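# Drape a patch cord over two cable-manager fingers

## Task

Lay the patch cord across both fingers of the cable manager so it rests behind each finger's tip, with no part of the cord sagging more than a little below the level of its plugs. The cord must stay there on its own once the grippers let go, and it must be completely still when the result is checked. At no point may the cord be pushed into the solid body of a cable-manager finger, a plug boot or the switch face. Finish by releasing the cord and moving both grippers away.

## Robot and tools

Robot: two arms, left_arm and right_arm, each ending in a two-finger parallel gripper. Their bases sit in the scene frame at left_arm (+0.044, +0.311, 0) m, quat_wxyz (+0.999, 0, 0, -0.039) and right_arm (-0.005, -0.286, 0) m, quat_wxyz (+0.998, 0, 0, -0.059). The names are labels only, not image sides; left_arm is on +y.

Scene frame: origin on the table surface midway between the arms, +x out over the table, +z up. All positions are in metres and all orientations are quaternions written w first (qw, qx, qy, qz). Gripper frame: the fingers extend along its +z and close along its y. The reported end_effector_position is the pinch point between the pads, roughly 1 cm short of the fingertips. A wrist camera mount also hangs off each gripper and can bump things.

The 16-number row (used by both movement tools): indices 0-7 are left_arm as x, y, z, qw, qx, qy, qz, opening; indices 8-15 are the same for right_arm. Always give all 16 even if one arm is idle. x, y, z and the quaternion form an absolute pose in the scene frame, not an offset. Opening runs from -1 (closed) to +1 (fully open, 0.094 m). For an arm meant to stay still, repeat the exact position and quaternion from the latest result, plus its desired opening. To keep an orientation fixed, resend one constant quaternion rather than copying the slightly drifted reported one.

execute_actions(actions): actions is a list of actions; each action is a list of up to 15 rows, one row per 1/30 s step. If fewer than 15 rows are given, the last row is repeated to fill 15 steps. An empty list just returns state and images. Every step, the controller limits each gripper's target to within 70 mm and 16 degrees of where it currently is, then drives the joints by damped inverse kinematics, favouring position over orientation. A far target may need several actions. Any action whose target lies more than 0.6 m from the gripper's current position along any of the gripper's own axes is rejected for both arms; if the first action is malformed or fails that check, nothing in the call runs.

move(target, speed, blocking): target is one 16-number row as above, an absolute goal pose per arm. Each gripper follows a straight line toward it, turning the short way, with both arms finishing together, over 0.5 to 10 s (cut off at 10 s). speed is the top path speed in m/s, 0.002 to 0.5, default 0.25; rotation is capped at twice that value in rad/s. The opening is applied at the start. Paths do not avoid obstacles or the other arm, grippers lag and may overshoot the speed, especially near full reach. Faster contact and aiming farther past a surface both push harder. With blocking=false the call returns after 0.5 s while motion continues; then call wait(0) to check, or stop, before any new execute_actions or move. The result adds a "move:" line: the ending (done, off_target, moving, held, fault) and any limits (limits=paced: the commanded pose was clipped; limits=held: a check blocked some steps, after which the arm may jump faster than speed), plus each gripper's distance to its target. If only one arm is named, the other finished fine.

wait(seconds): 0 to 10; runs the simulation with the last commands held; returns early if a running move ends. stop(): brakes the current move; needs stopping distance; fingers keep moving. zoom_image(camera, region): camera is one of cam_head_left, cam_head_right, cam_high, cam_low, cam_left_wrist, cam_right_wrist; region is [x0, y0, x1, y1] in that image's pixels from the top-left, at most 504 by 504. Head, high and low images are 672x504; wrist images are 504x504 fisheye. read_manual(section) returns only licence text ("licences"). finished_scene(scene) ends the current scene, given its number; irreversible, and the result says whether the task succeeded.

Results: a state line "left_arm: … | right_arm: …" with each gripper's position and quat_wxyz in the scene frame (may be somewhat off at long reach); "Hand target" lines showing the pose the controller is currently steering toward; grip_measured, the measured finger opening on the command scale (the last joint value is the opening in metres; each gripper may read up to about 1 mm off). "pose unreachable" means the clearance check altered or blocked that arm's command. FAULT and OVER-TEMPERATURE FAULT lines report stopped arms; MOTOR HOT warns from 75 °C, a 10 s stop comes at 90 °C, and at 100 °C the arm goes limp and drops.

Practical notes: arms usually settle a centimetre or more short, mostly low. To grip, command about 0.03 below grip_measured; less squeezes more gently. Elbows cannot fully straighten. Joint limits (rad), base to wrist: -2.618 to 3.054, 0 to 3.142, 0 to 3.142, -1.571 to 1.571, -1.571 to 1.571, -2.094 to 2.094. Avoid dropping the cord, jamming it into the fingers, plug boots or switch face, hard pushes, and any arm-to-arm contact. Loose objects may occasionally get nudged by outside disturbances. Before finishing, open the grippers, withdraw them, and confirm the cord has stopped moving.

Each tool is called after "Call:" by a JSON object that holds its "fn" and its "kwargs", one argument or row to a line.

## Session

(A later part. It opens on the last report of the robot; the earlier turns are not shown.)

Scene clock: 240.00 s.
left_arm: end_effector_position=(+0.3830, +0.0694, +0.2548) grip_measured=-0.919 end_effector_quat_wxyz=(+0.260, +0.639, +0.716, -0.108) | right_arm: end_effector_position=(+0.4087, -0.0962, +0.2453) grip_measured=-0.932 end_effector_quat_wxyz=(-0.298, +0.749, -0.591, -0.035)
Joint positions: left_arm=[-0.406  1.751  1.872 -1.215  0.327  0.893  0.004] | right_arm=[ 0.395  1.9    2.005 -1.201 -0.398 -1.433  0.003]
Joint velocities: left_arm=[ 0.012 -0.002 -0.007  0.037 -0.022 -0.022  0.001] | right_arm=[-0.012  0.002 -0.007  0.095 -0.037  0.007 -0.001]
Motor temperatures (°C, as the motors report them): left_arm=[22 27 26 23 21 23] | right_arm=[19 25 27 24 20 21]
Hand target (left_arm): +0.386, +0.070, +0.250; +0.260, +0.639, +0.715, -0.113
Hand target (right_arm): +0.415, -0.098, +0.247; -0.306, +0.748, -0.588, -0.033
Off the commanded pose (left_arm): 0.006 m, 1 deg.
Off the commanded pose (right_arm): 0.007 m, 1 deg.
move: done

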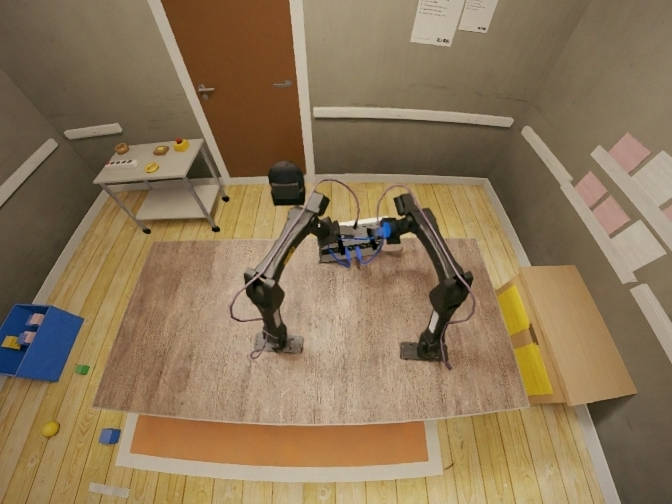

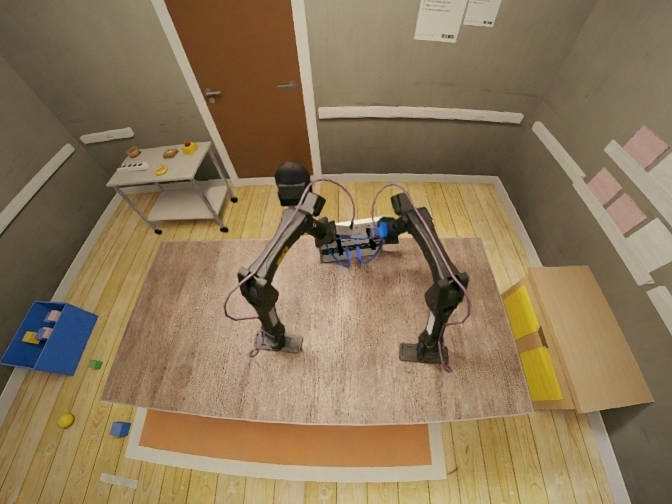

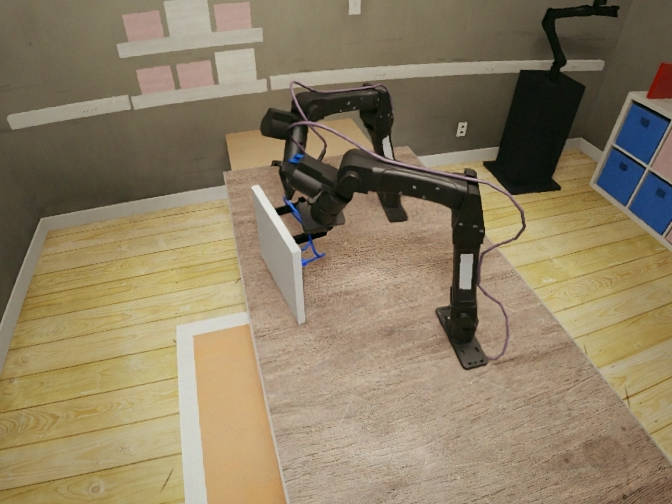

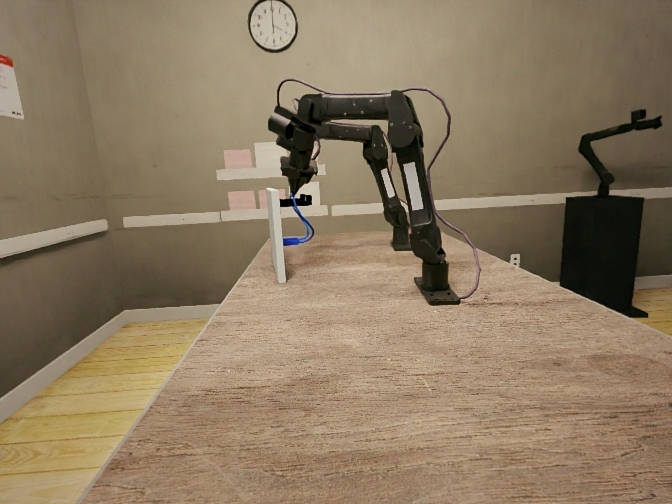

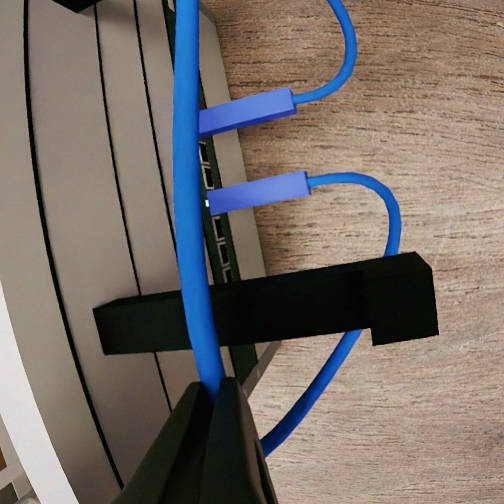

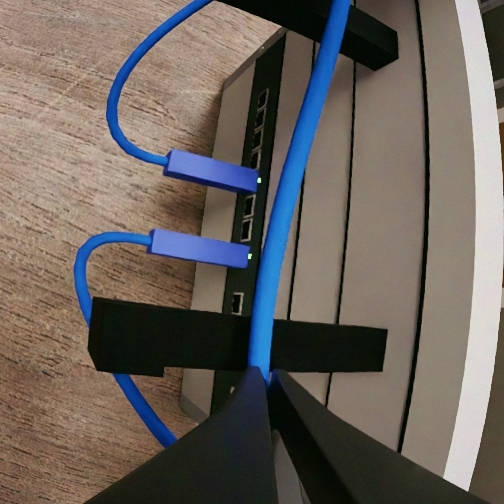

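Call:
{"fn": "move", "kwargs": {
  "target": [0.386,0.070,0.242,0.2601,0.6396,0.7145,-0.1128,-0.945, 0.415,-0.097,0.243,0.3056,-0.7479,0.5876,0.0329,-0.945],
  "speed": 0.02
}}

Call:
{"fn": "move", "kwargs": {
  "target": [0.386,0.070,0.242,0.2601,0.6396,0.7145,-0.1128,-0.65, 0.415,-0.097,0.243,0.3056,-0.7479,0.5876,0.0329,-0.65],
  "speed": 0.02
}}

Call:
{"fn": "zoom_image", "kwargs": {
  "camera": "cam_low",
  "region": [255, 150, 365, 260]
}}

Scene clock: 246.10 s.
left_arm: end_effector_position=(+0.3829, +0.0694, +0.2416) grip_measured=-0.919 end_effector_quat_wxyz=(+0.251, +0.640, +0.718, -0.110) | right_arm: end_effector_position=(+0.4117, -0.0955, +0.2468) grip_measured=-0.932 end_effector_quat_wxyz=(-0.304, +0.749, -0.588, -0.030)
Joint positions: left_arm=[-0.406  1.751  1.825 -1.187  0.327  0.896  0.004] | right_arm=[ 0.395  1.9    2.005 -1.187 -0.398 -1.433  0.003]
Joint velocities: left_arm=[-0.002 -0.002 -0.012  0.022 -0.007 -0.007  0.   ] | right_arm=[-0.017 -0.002 -0.017  0.007 -0.022  0.007 -0.   ]
Motor temperatures (°C, as the motors report them): left_arm=[22 27 26 23 21 23] | right_arm=[19 26 27 24 20 21]
Hand target (left_arm): +0.386, +0.070, +0.242; +0.260, +0.640, +0.715, -0.113
Hand target (right_arm): +0.415, -0.097, +0.243; -0.306, +0.748, -0.588, -0.033
Off the commanded pose (left_arm): 0.003 m, 1 deg.
Off the commanded pose (right_arm): 0.005 m, 0 deg.
move: done

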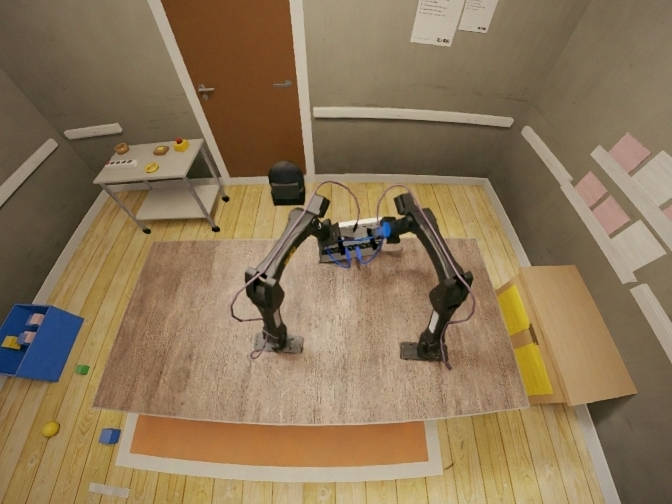

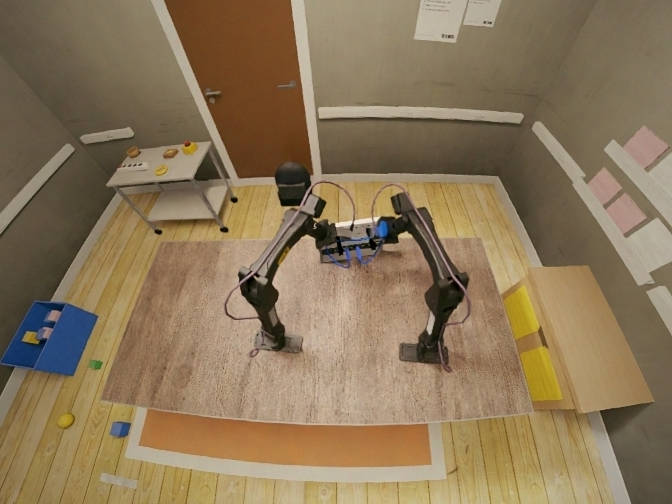

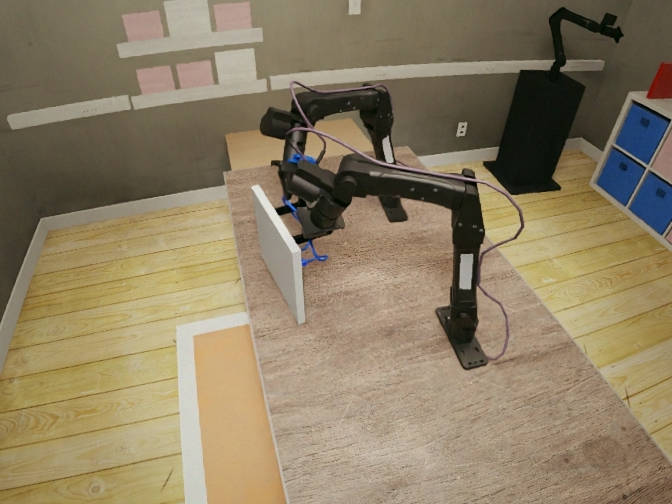

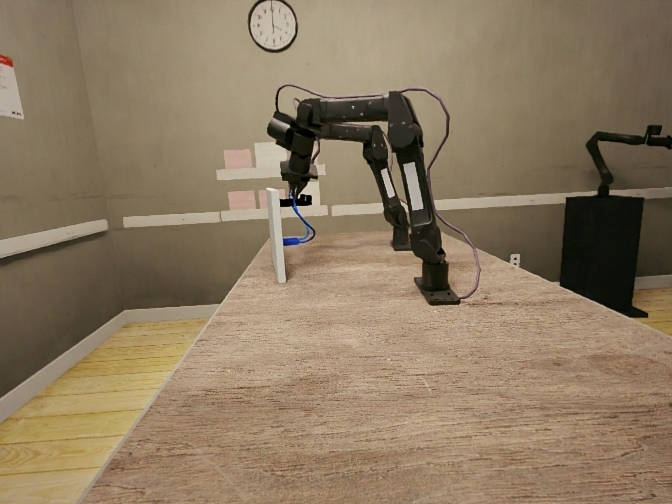

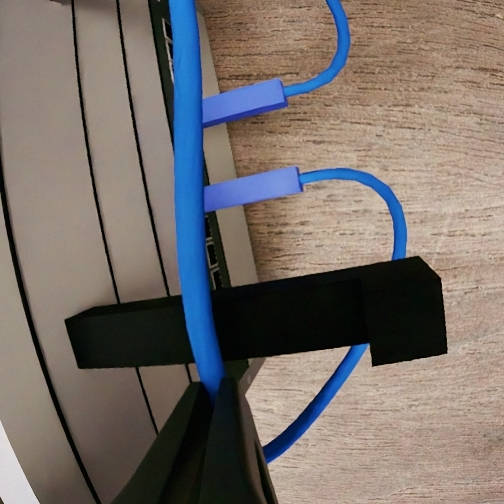

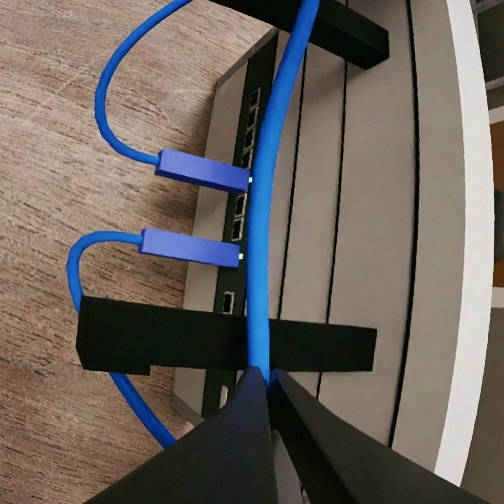

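Scene clock: 246.83 s.
left_arm: end_effector_position=(+0.3850, +0.0685, +0.2427) grip_measured=-0.652 end_effector_quat_wxyz=(+0.256, +0.640, +0.716, -0.108) | right_arm: end_effector_position=(+0.4133, -0.0952, +0.2477) grip_measured=-0.652 end_effector_quat_wxyz=(-0.307, +0.749, -0.587, -0.028)
Joint positions: left_arm=[-0.406  1.751  1.825 -1.176  0.326  0.896  0.016] | right_arm=[ 0.395  1.9    2.005 -1.179 -0.397 -1.434  0.016]
Joint velocities: left_arm=[-0.007  0.012 -0.007 -0.022 -0.022  0.095 -0.   ] | right_arm=[-0.017  0.002  0.002 -0.007  0.051 -0.007 -0.001]
Motor temperatures (°C, as the motors report them): left_arm=[22 27 26 23 21 23] | right_arm=[19 26 27 24 20 21]
Hand target (left_arm): +0.386, +0.070, +0.242; +0.260, +0.640, +0.715, -0.113
Hand target (right_arm): +0.415, -0.097, +0.243; -0.306, +0.748, -0.588, -0.033
Off the commanded pose (left_arm): 0.002 m, 1 deg.
Off the commanded pose (right_arm): 0.005 m, 1 deg.
move: done

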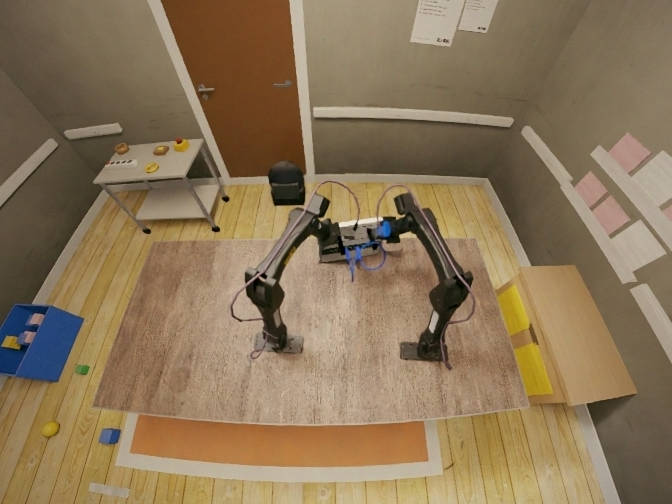

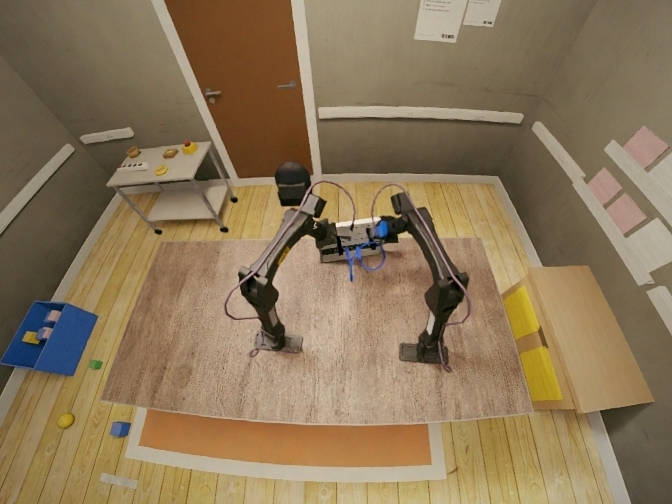

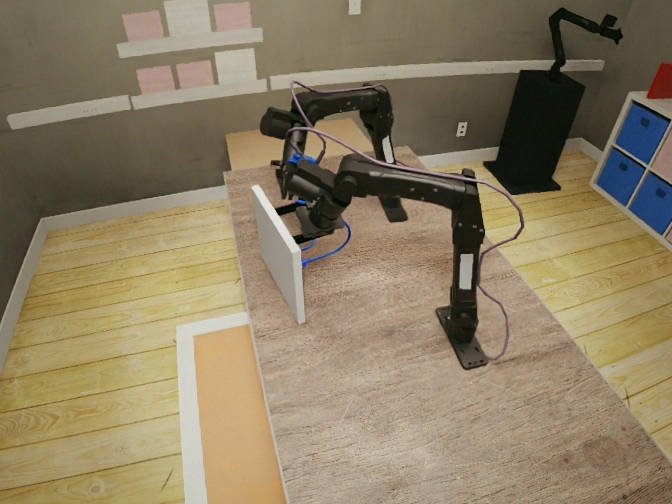

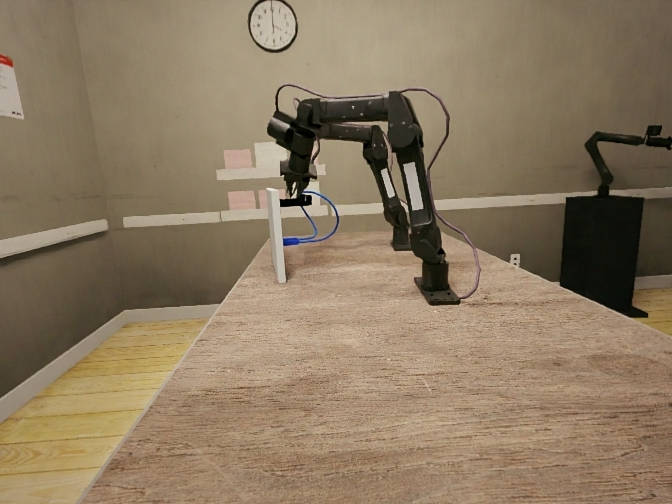

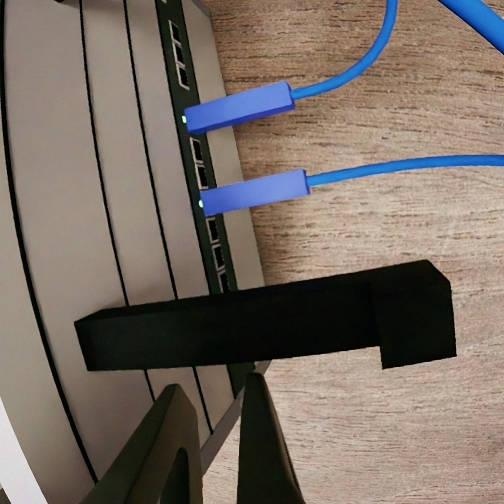

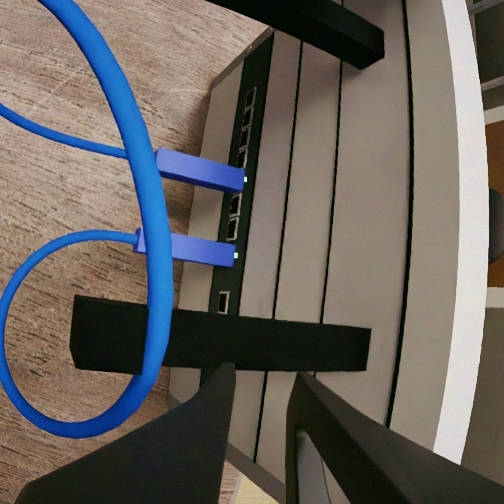

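Region (255, 150, 365, 260) of cam_low's 672x504 image, scaled by 4.582, with more detail than that image has.

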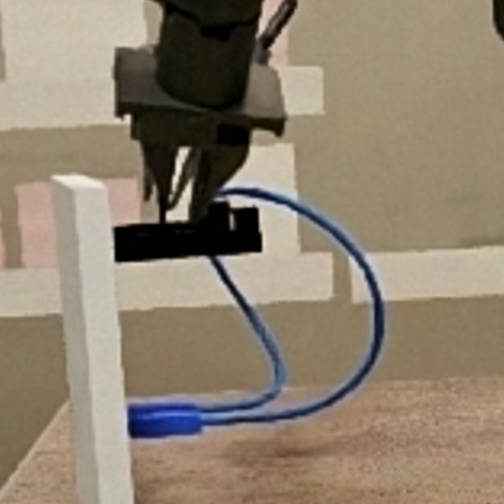

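Call:
{"fn": "move", "kwargs": {
  "target": [0.30,0.12,0.31,0.2601,0.6396,0.7145,-0.1128,0.0, 0.40,-0.13,0.30,0.3056,-0.7479,0.5876,0.0329,-0.65],
  "speed": 0.15
}}

Call:
{"fn": "zoom_image", "kwargs": {
  "camera": "cam_low",
  "region": [255, 150, 365, 260]
}}

Call:
{"fn": "zoom_image", "kwargs": {
  "camera": "cam_head_left",
  "region": [300, 200, 430, 330]
}}

Scene clock: 256.07 s.
left_arm: end_effector_position=(+0.3045, +0.1189, +0.2998) grip_measured=-0.002 end_effector_quat_wxyz=(+0.251, +0.640, +0.719, -0.108) | right_arm: end_effector_position=(+0.3995, -0.1301, +0.2973) grip_measured=-0.652 end_effector_quat_wxyz=(-0.303, +0.748, -0.590, -0.027)
Joint positions: left_arm=[-0.379  1.5    1.815 -1.438  0.335  0.92   0.047] | right_arm=[ 0.313  1.936  2.286 -1.46  -0.428 -1.511  0.016]
Joint velocities: left_arm=[ 0.012 -0.012 -0.002 -0.051  0.051  0.037 -0.001] | right_arm=[-0.007 -0.012 -0.007 -0.066 -0.051  0.007  0.   ]
Motor temperatures (°C, as the motors report them): left_arm=[22 27 25 23 21 23] | right_arm=[19 26 26 24 20 21]
Hand target (left_arm): +0.301, +0.121, +0.310; +0.260, +0.639, +0.715, -0.113
Hand target (right_arm): +0.399, -0.130, +0.300; -0.306, +0.748, -0.588, -0.033
Off the commanded pose (left_arm): 0.011 m, 1 deg.
Off the commanded pose (right_arm): 0.003 m, 1 deg.
move: off_target (left_arm)

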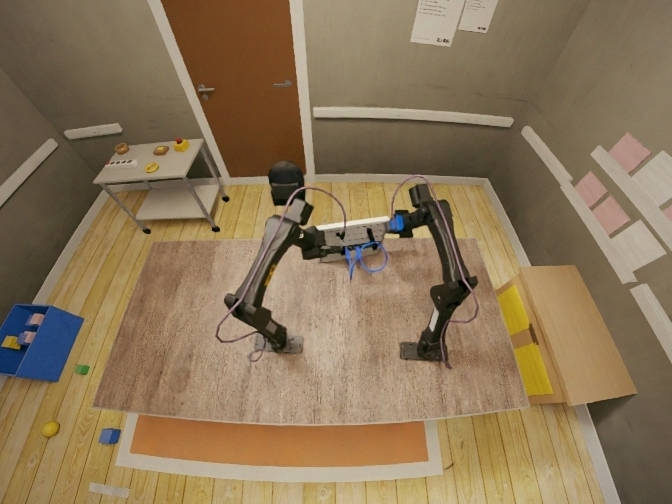

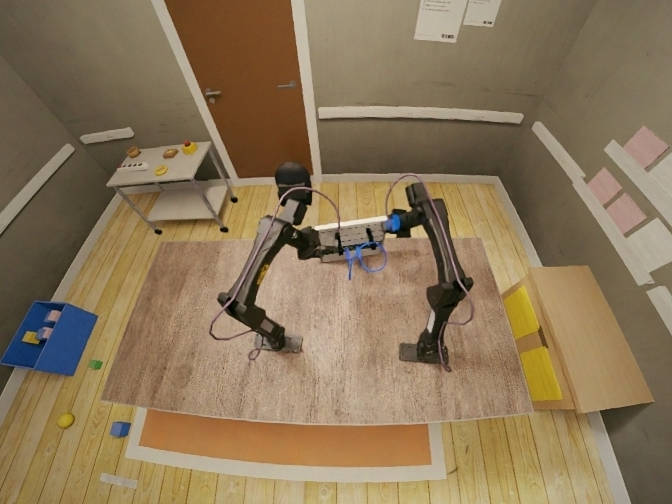

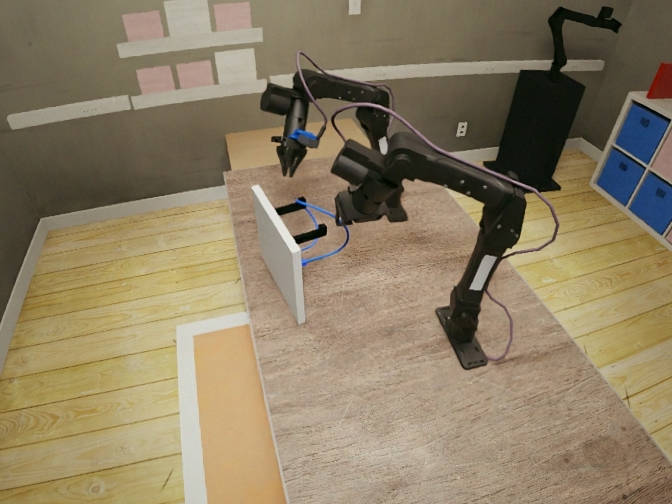

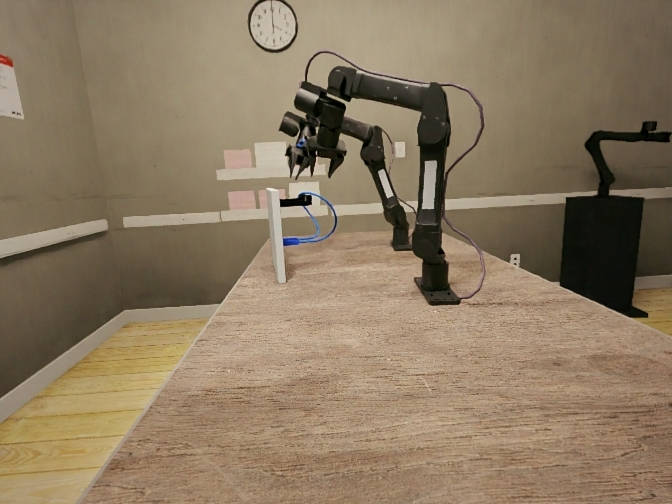

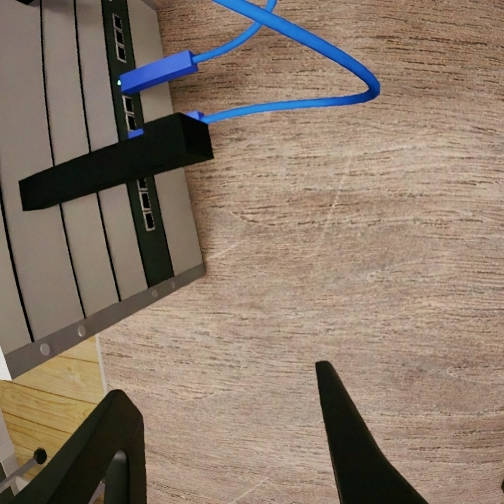

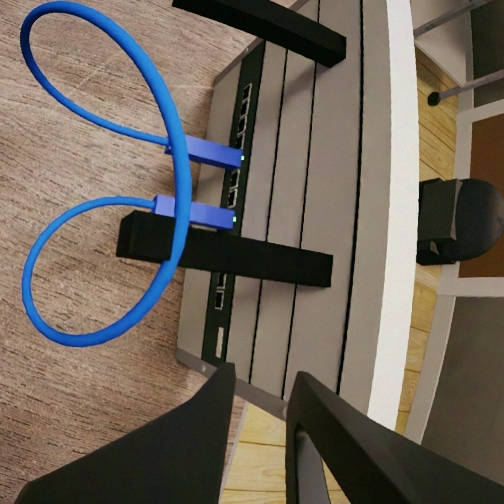

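Region (255, 150, 365, 260) of cam_low's 672x504 image, scaled by 4.582, with more detail than that image has.

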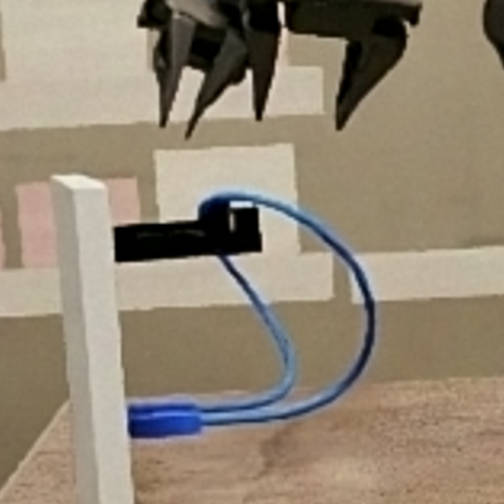

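Region (300, 200, 430, 330) of cam_head_left's 672x504 image, scaled by 3.877, with more detail than that image has.

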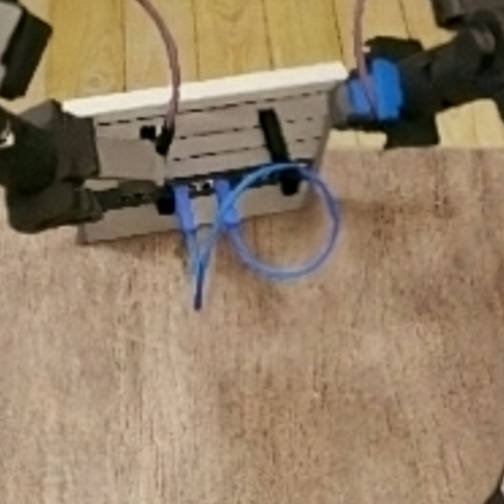

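Call:
{"fn": "move", "kwargs": {
  "target": [0.275,0.075,0.24,0.2522,0.5176,0.6928,-0.4343,0.0, 0.40,-0.13,0.30,0.3056,-0.7479,0.5876,0.0329,-0.65],
  "speed": 0.15
}}

Call:
{"fn": "zoom_image", "kwargs": {
  "camera": "cam_low",
  "region": [255, 150, 365, 260]
}}

Scene clock: 271.43 s.
left_arm: end_effector_position=(+0.2781, +0.0732, +0.2321) grip_measured=-0.002 end_effector_quat_wxyz=(+0.242, +0.522, +0.698, -0.426) | right_arm: end_effector_position=(+0.3992, -0.1304, +0.2970) grip_measured=-0.652 end_effector_quat_wxyz=(-0.302, +0.748, -0.590, -0.027)
Joint positions: left_arm=[-0.257  1.469  1.268 -1.04   0.989  0.769  0.047] | right_arm=[ 0.313  1.936  2.286 -1.462 -0.427 -1.511  0.016]
Joint velocities: left_arm=[ 0.027 -0.002 -0.012  0.022  0.022 -0.007  0.   ] | right_arm=[-0.002  0.002 -0.007 -0.037 -0.007 -0.022  0.   ]
Motor temperatures (°C, as the motors report them): left_arm=[22 27 26 23 21 23] | right_arm=[19 26 27 24 20 21]
Hand target (left_arm): +0.275, +0.074, +0.240; +0.254, +0.517, +0.692, -0.435
Hand target (right_arm): +0.400, -0.130, +0.300; -0.306, +0.748, -0.588, -0.033
Off the commanded pose (left_arm): 0.009 m, 2 deg.
Off the commanded pose (right_arm): 0.003 m, 1 deg.
move: done

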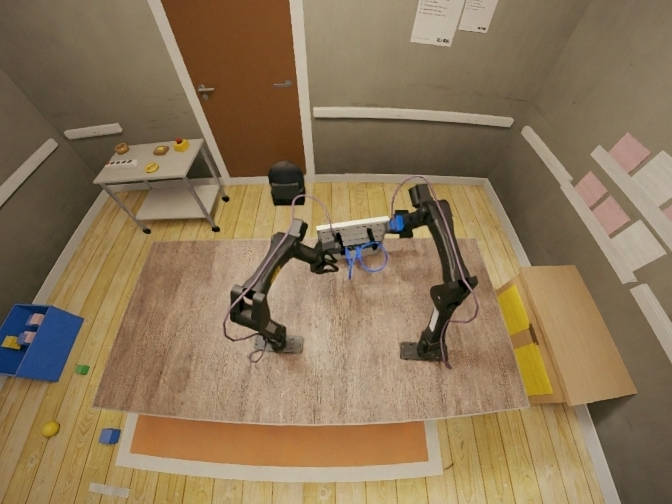

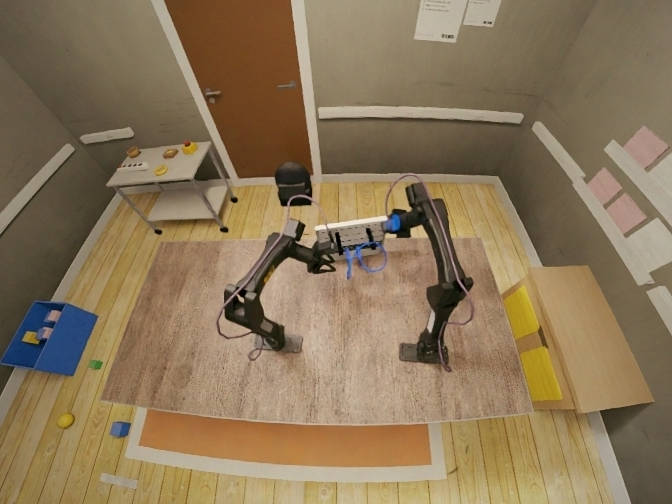

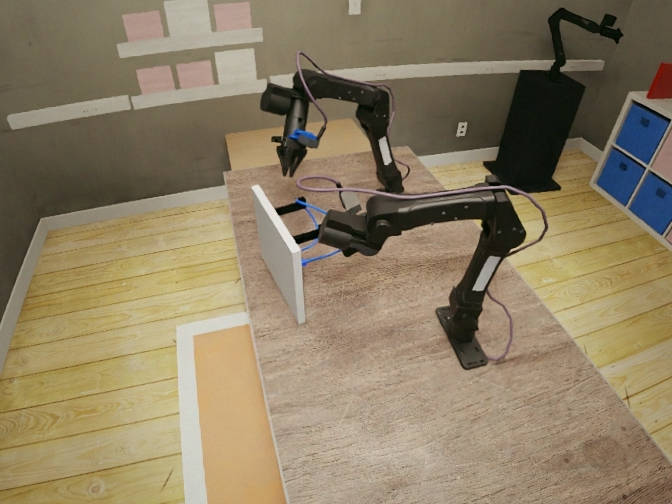

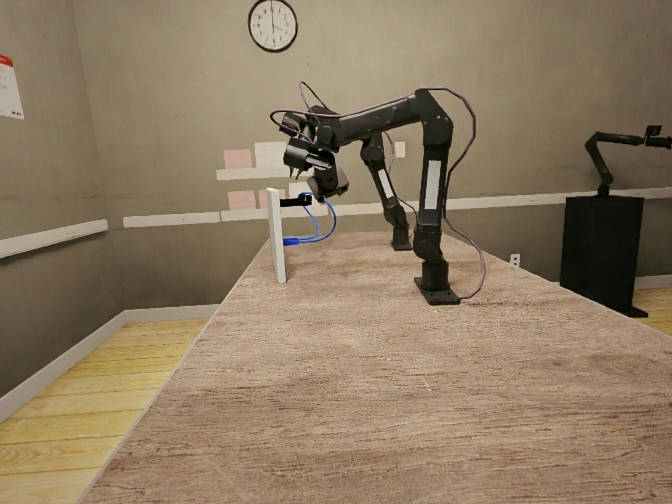

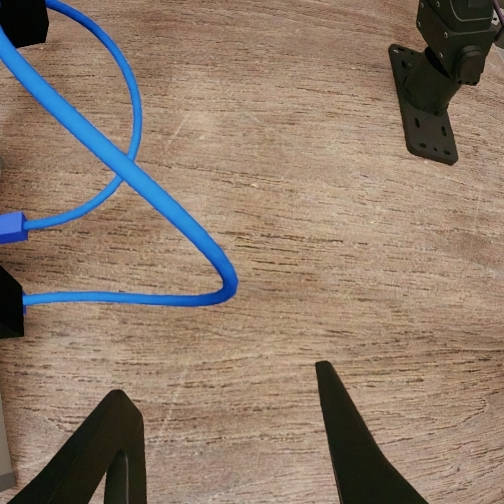

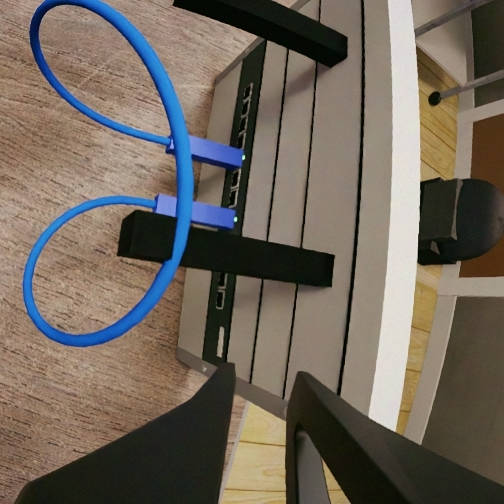

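Region (255, 150, 365, 260) of cam_low's 672x504 image, scaled by 4.582, with more detail than that image has.

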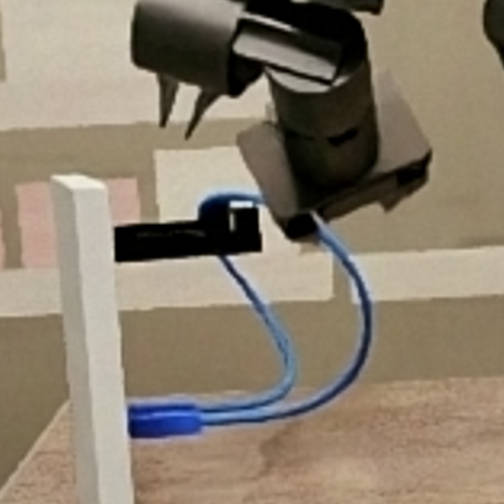

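Call:
{"fn": "move", "kwargs": {
  "target": [0.265,0.016,0.203,0.2522,0.5176,0.6928,-0.4343,-0.25, 0.40,-0.13,0.30,0.3056,-0.7479,0.5876,0.0329,-0.65],
  "speed": 0.05
}}

Call:
{"fn": "zoom_image", "kwargs": {
  "camera": "cam_head_right",
  "region": [300, 200, 430, 330]
}}

Scene clock: 278.83 s.
left_arm: end_effector_position=(+0.2712, +0.0171, +0.1976) grip_measured=-0.248 end_effector_quat_wxyz=(+0.248, +0.515, +0.699, -0.429) | right_arm: end_effector_position=(+0.3992, -0.1303, +0.2971) grip_measured=-0.652 end_effector_quat_wxyz=(-0.302, +0.748, -0.590, -0.027)
Joint positions: left_arm=[-0.452  1.469  1.09  -0.59   0.905  0.441  0.035] | right_arm=[ 0.313  1.936  2.286 -1.462 -0.427 -1.511  0.016]
Joint velocities: left_arm=[-0.002  0.012 -0.017 -0.081  0.037 -0.051  0.   ] | right_arm=[-0.007  0.012 -0.002 -0.007  0.037  0.022 -0.001]
Motor temperatures (°C, as the motors report them): left_arm=[22 27 26 23 22 23] | right_arm=[19 26 27 24 20 21]
Hand target (left_arm): +0.265, +0.016, +0.202; +0.253, +0.517, +0.693, -0.433
Hand target (right_arm): +0.400, -0.130, +0.300; -0.306, +0.748, -0.588, -0.033
Off the commanded pose (left_arm): 0.008 m, 1 deg.
Off the commanded pose (right_arm): 0.003 m, 1 deg.
move: done

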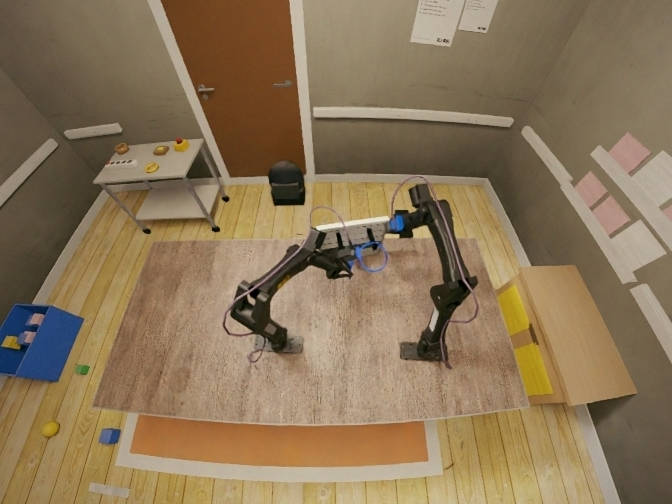

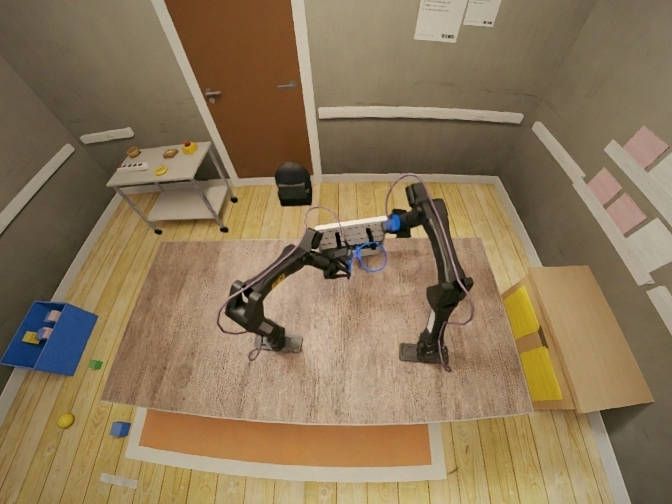

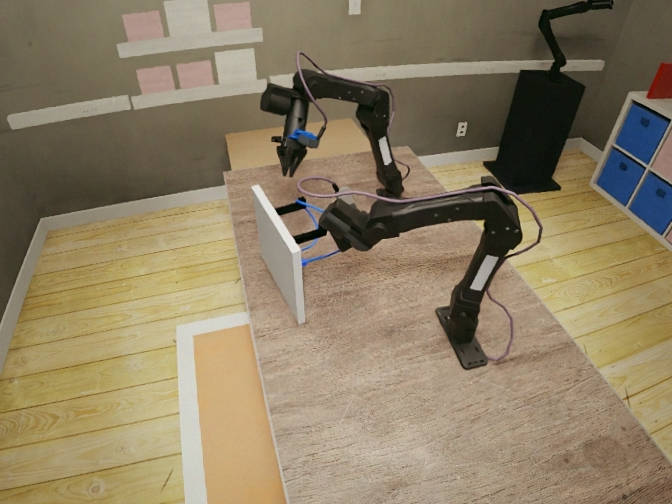

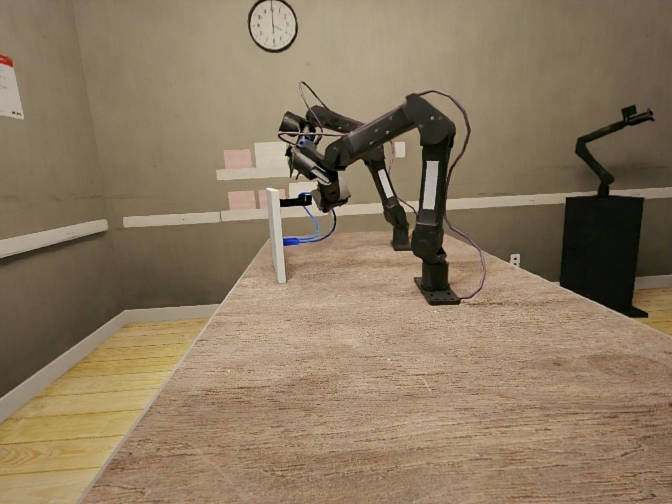

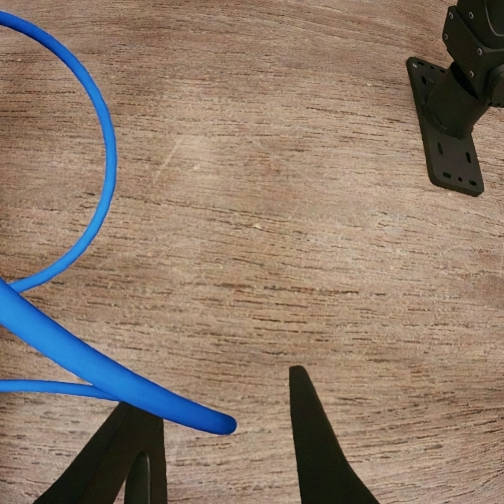

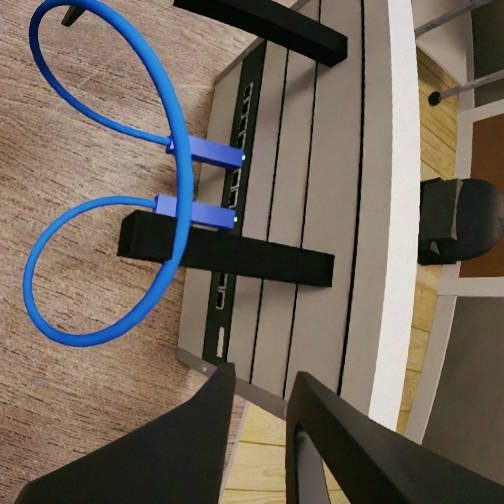

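Region (300, 200, 430, 330) of cam_head_right's 672x504 image, scaled by 3.877, with more detail than that image has.

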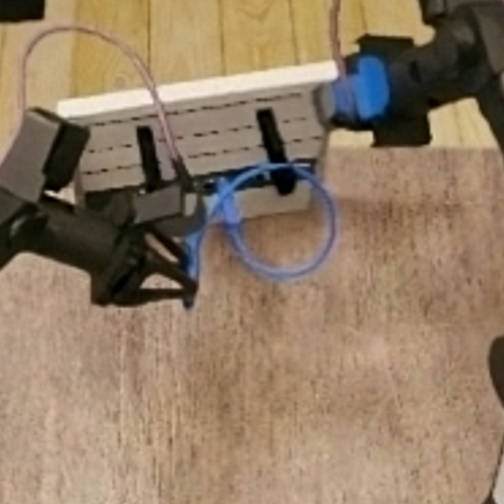

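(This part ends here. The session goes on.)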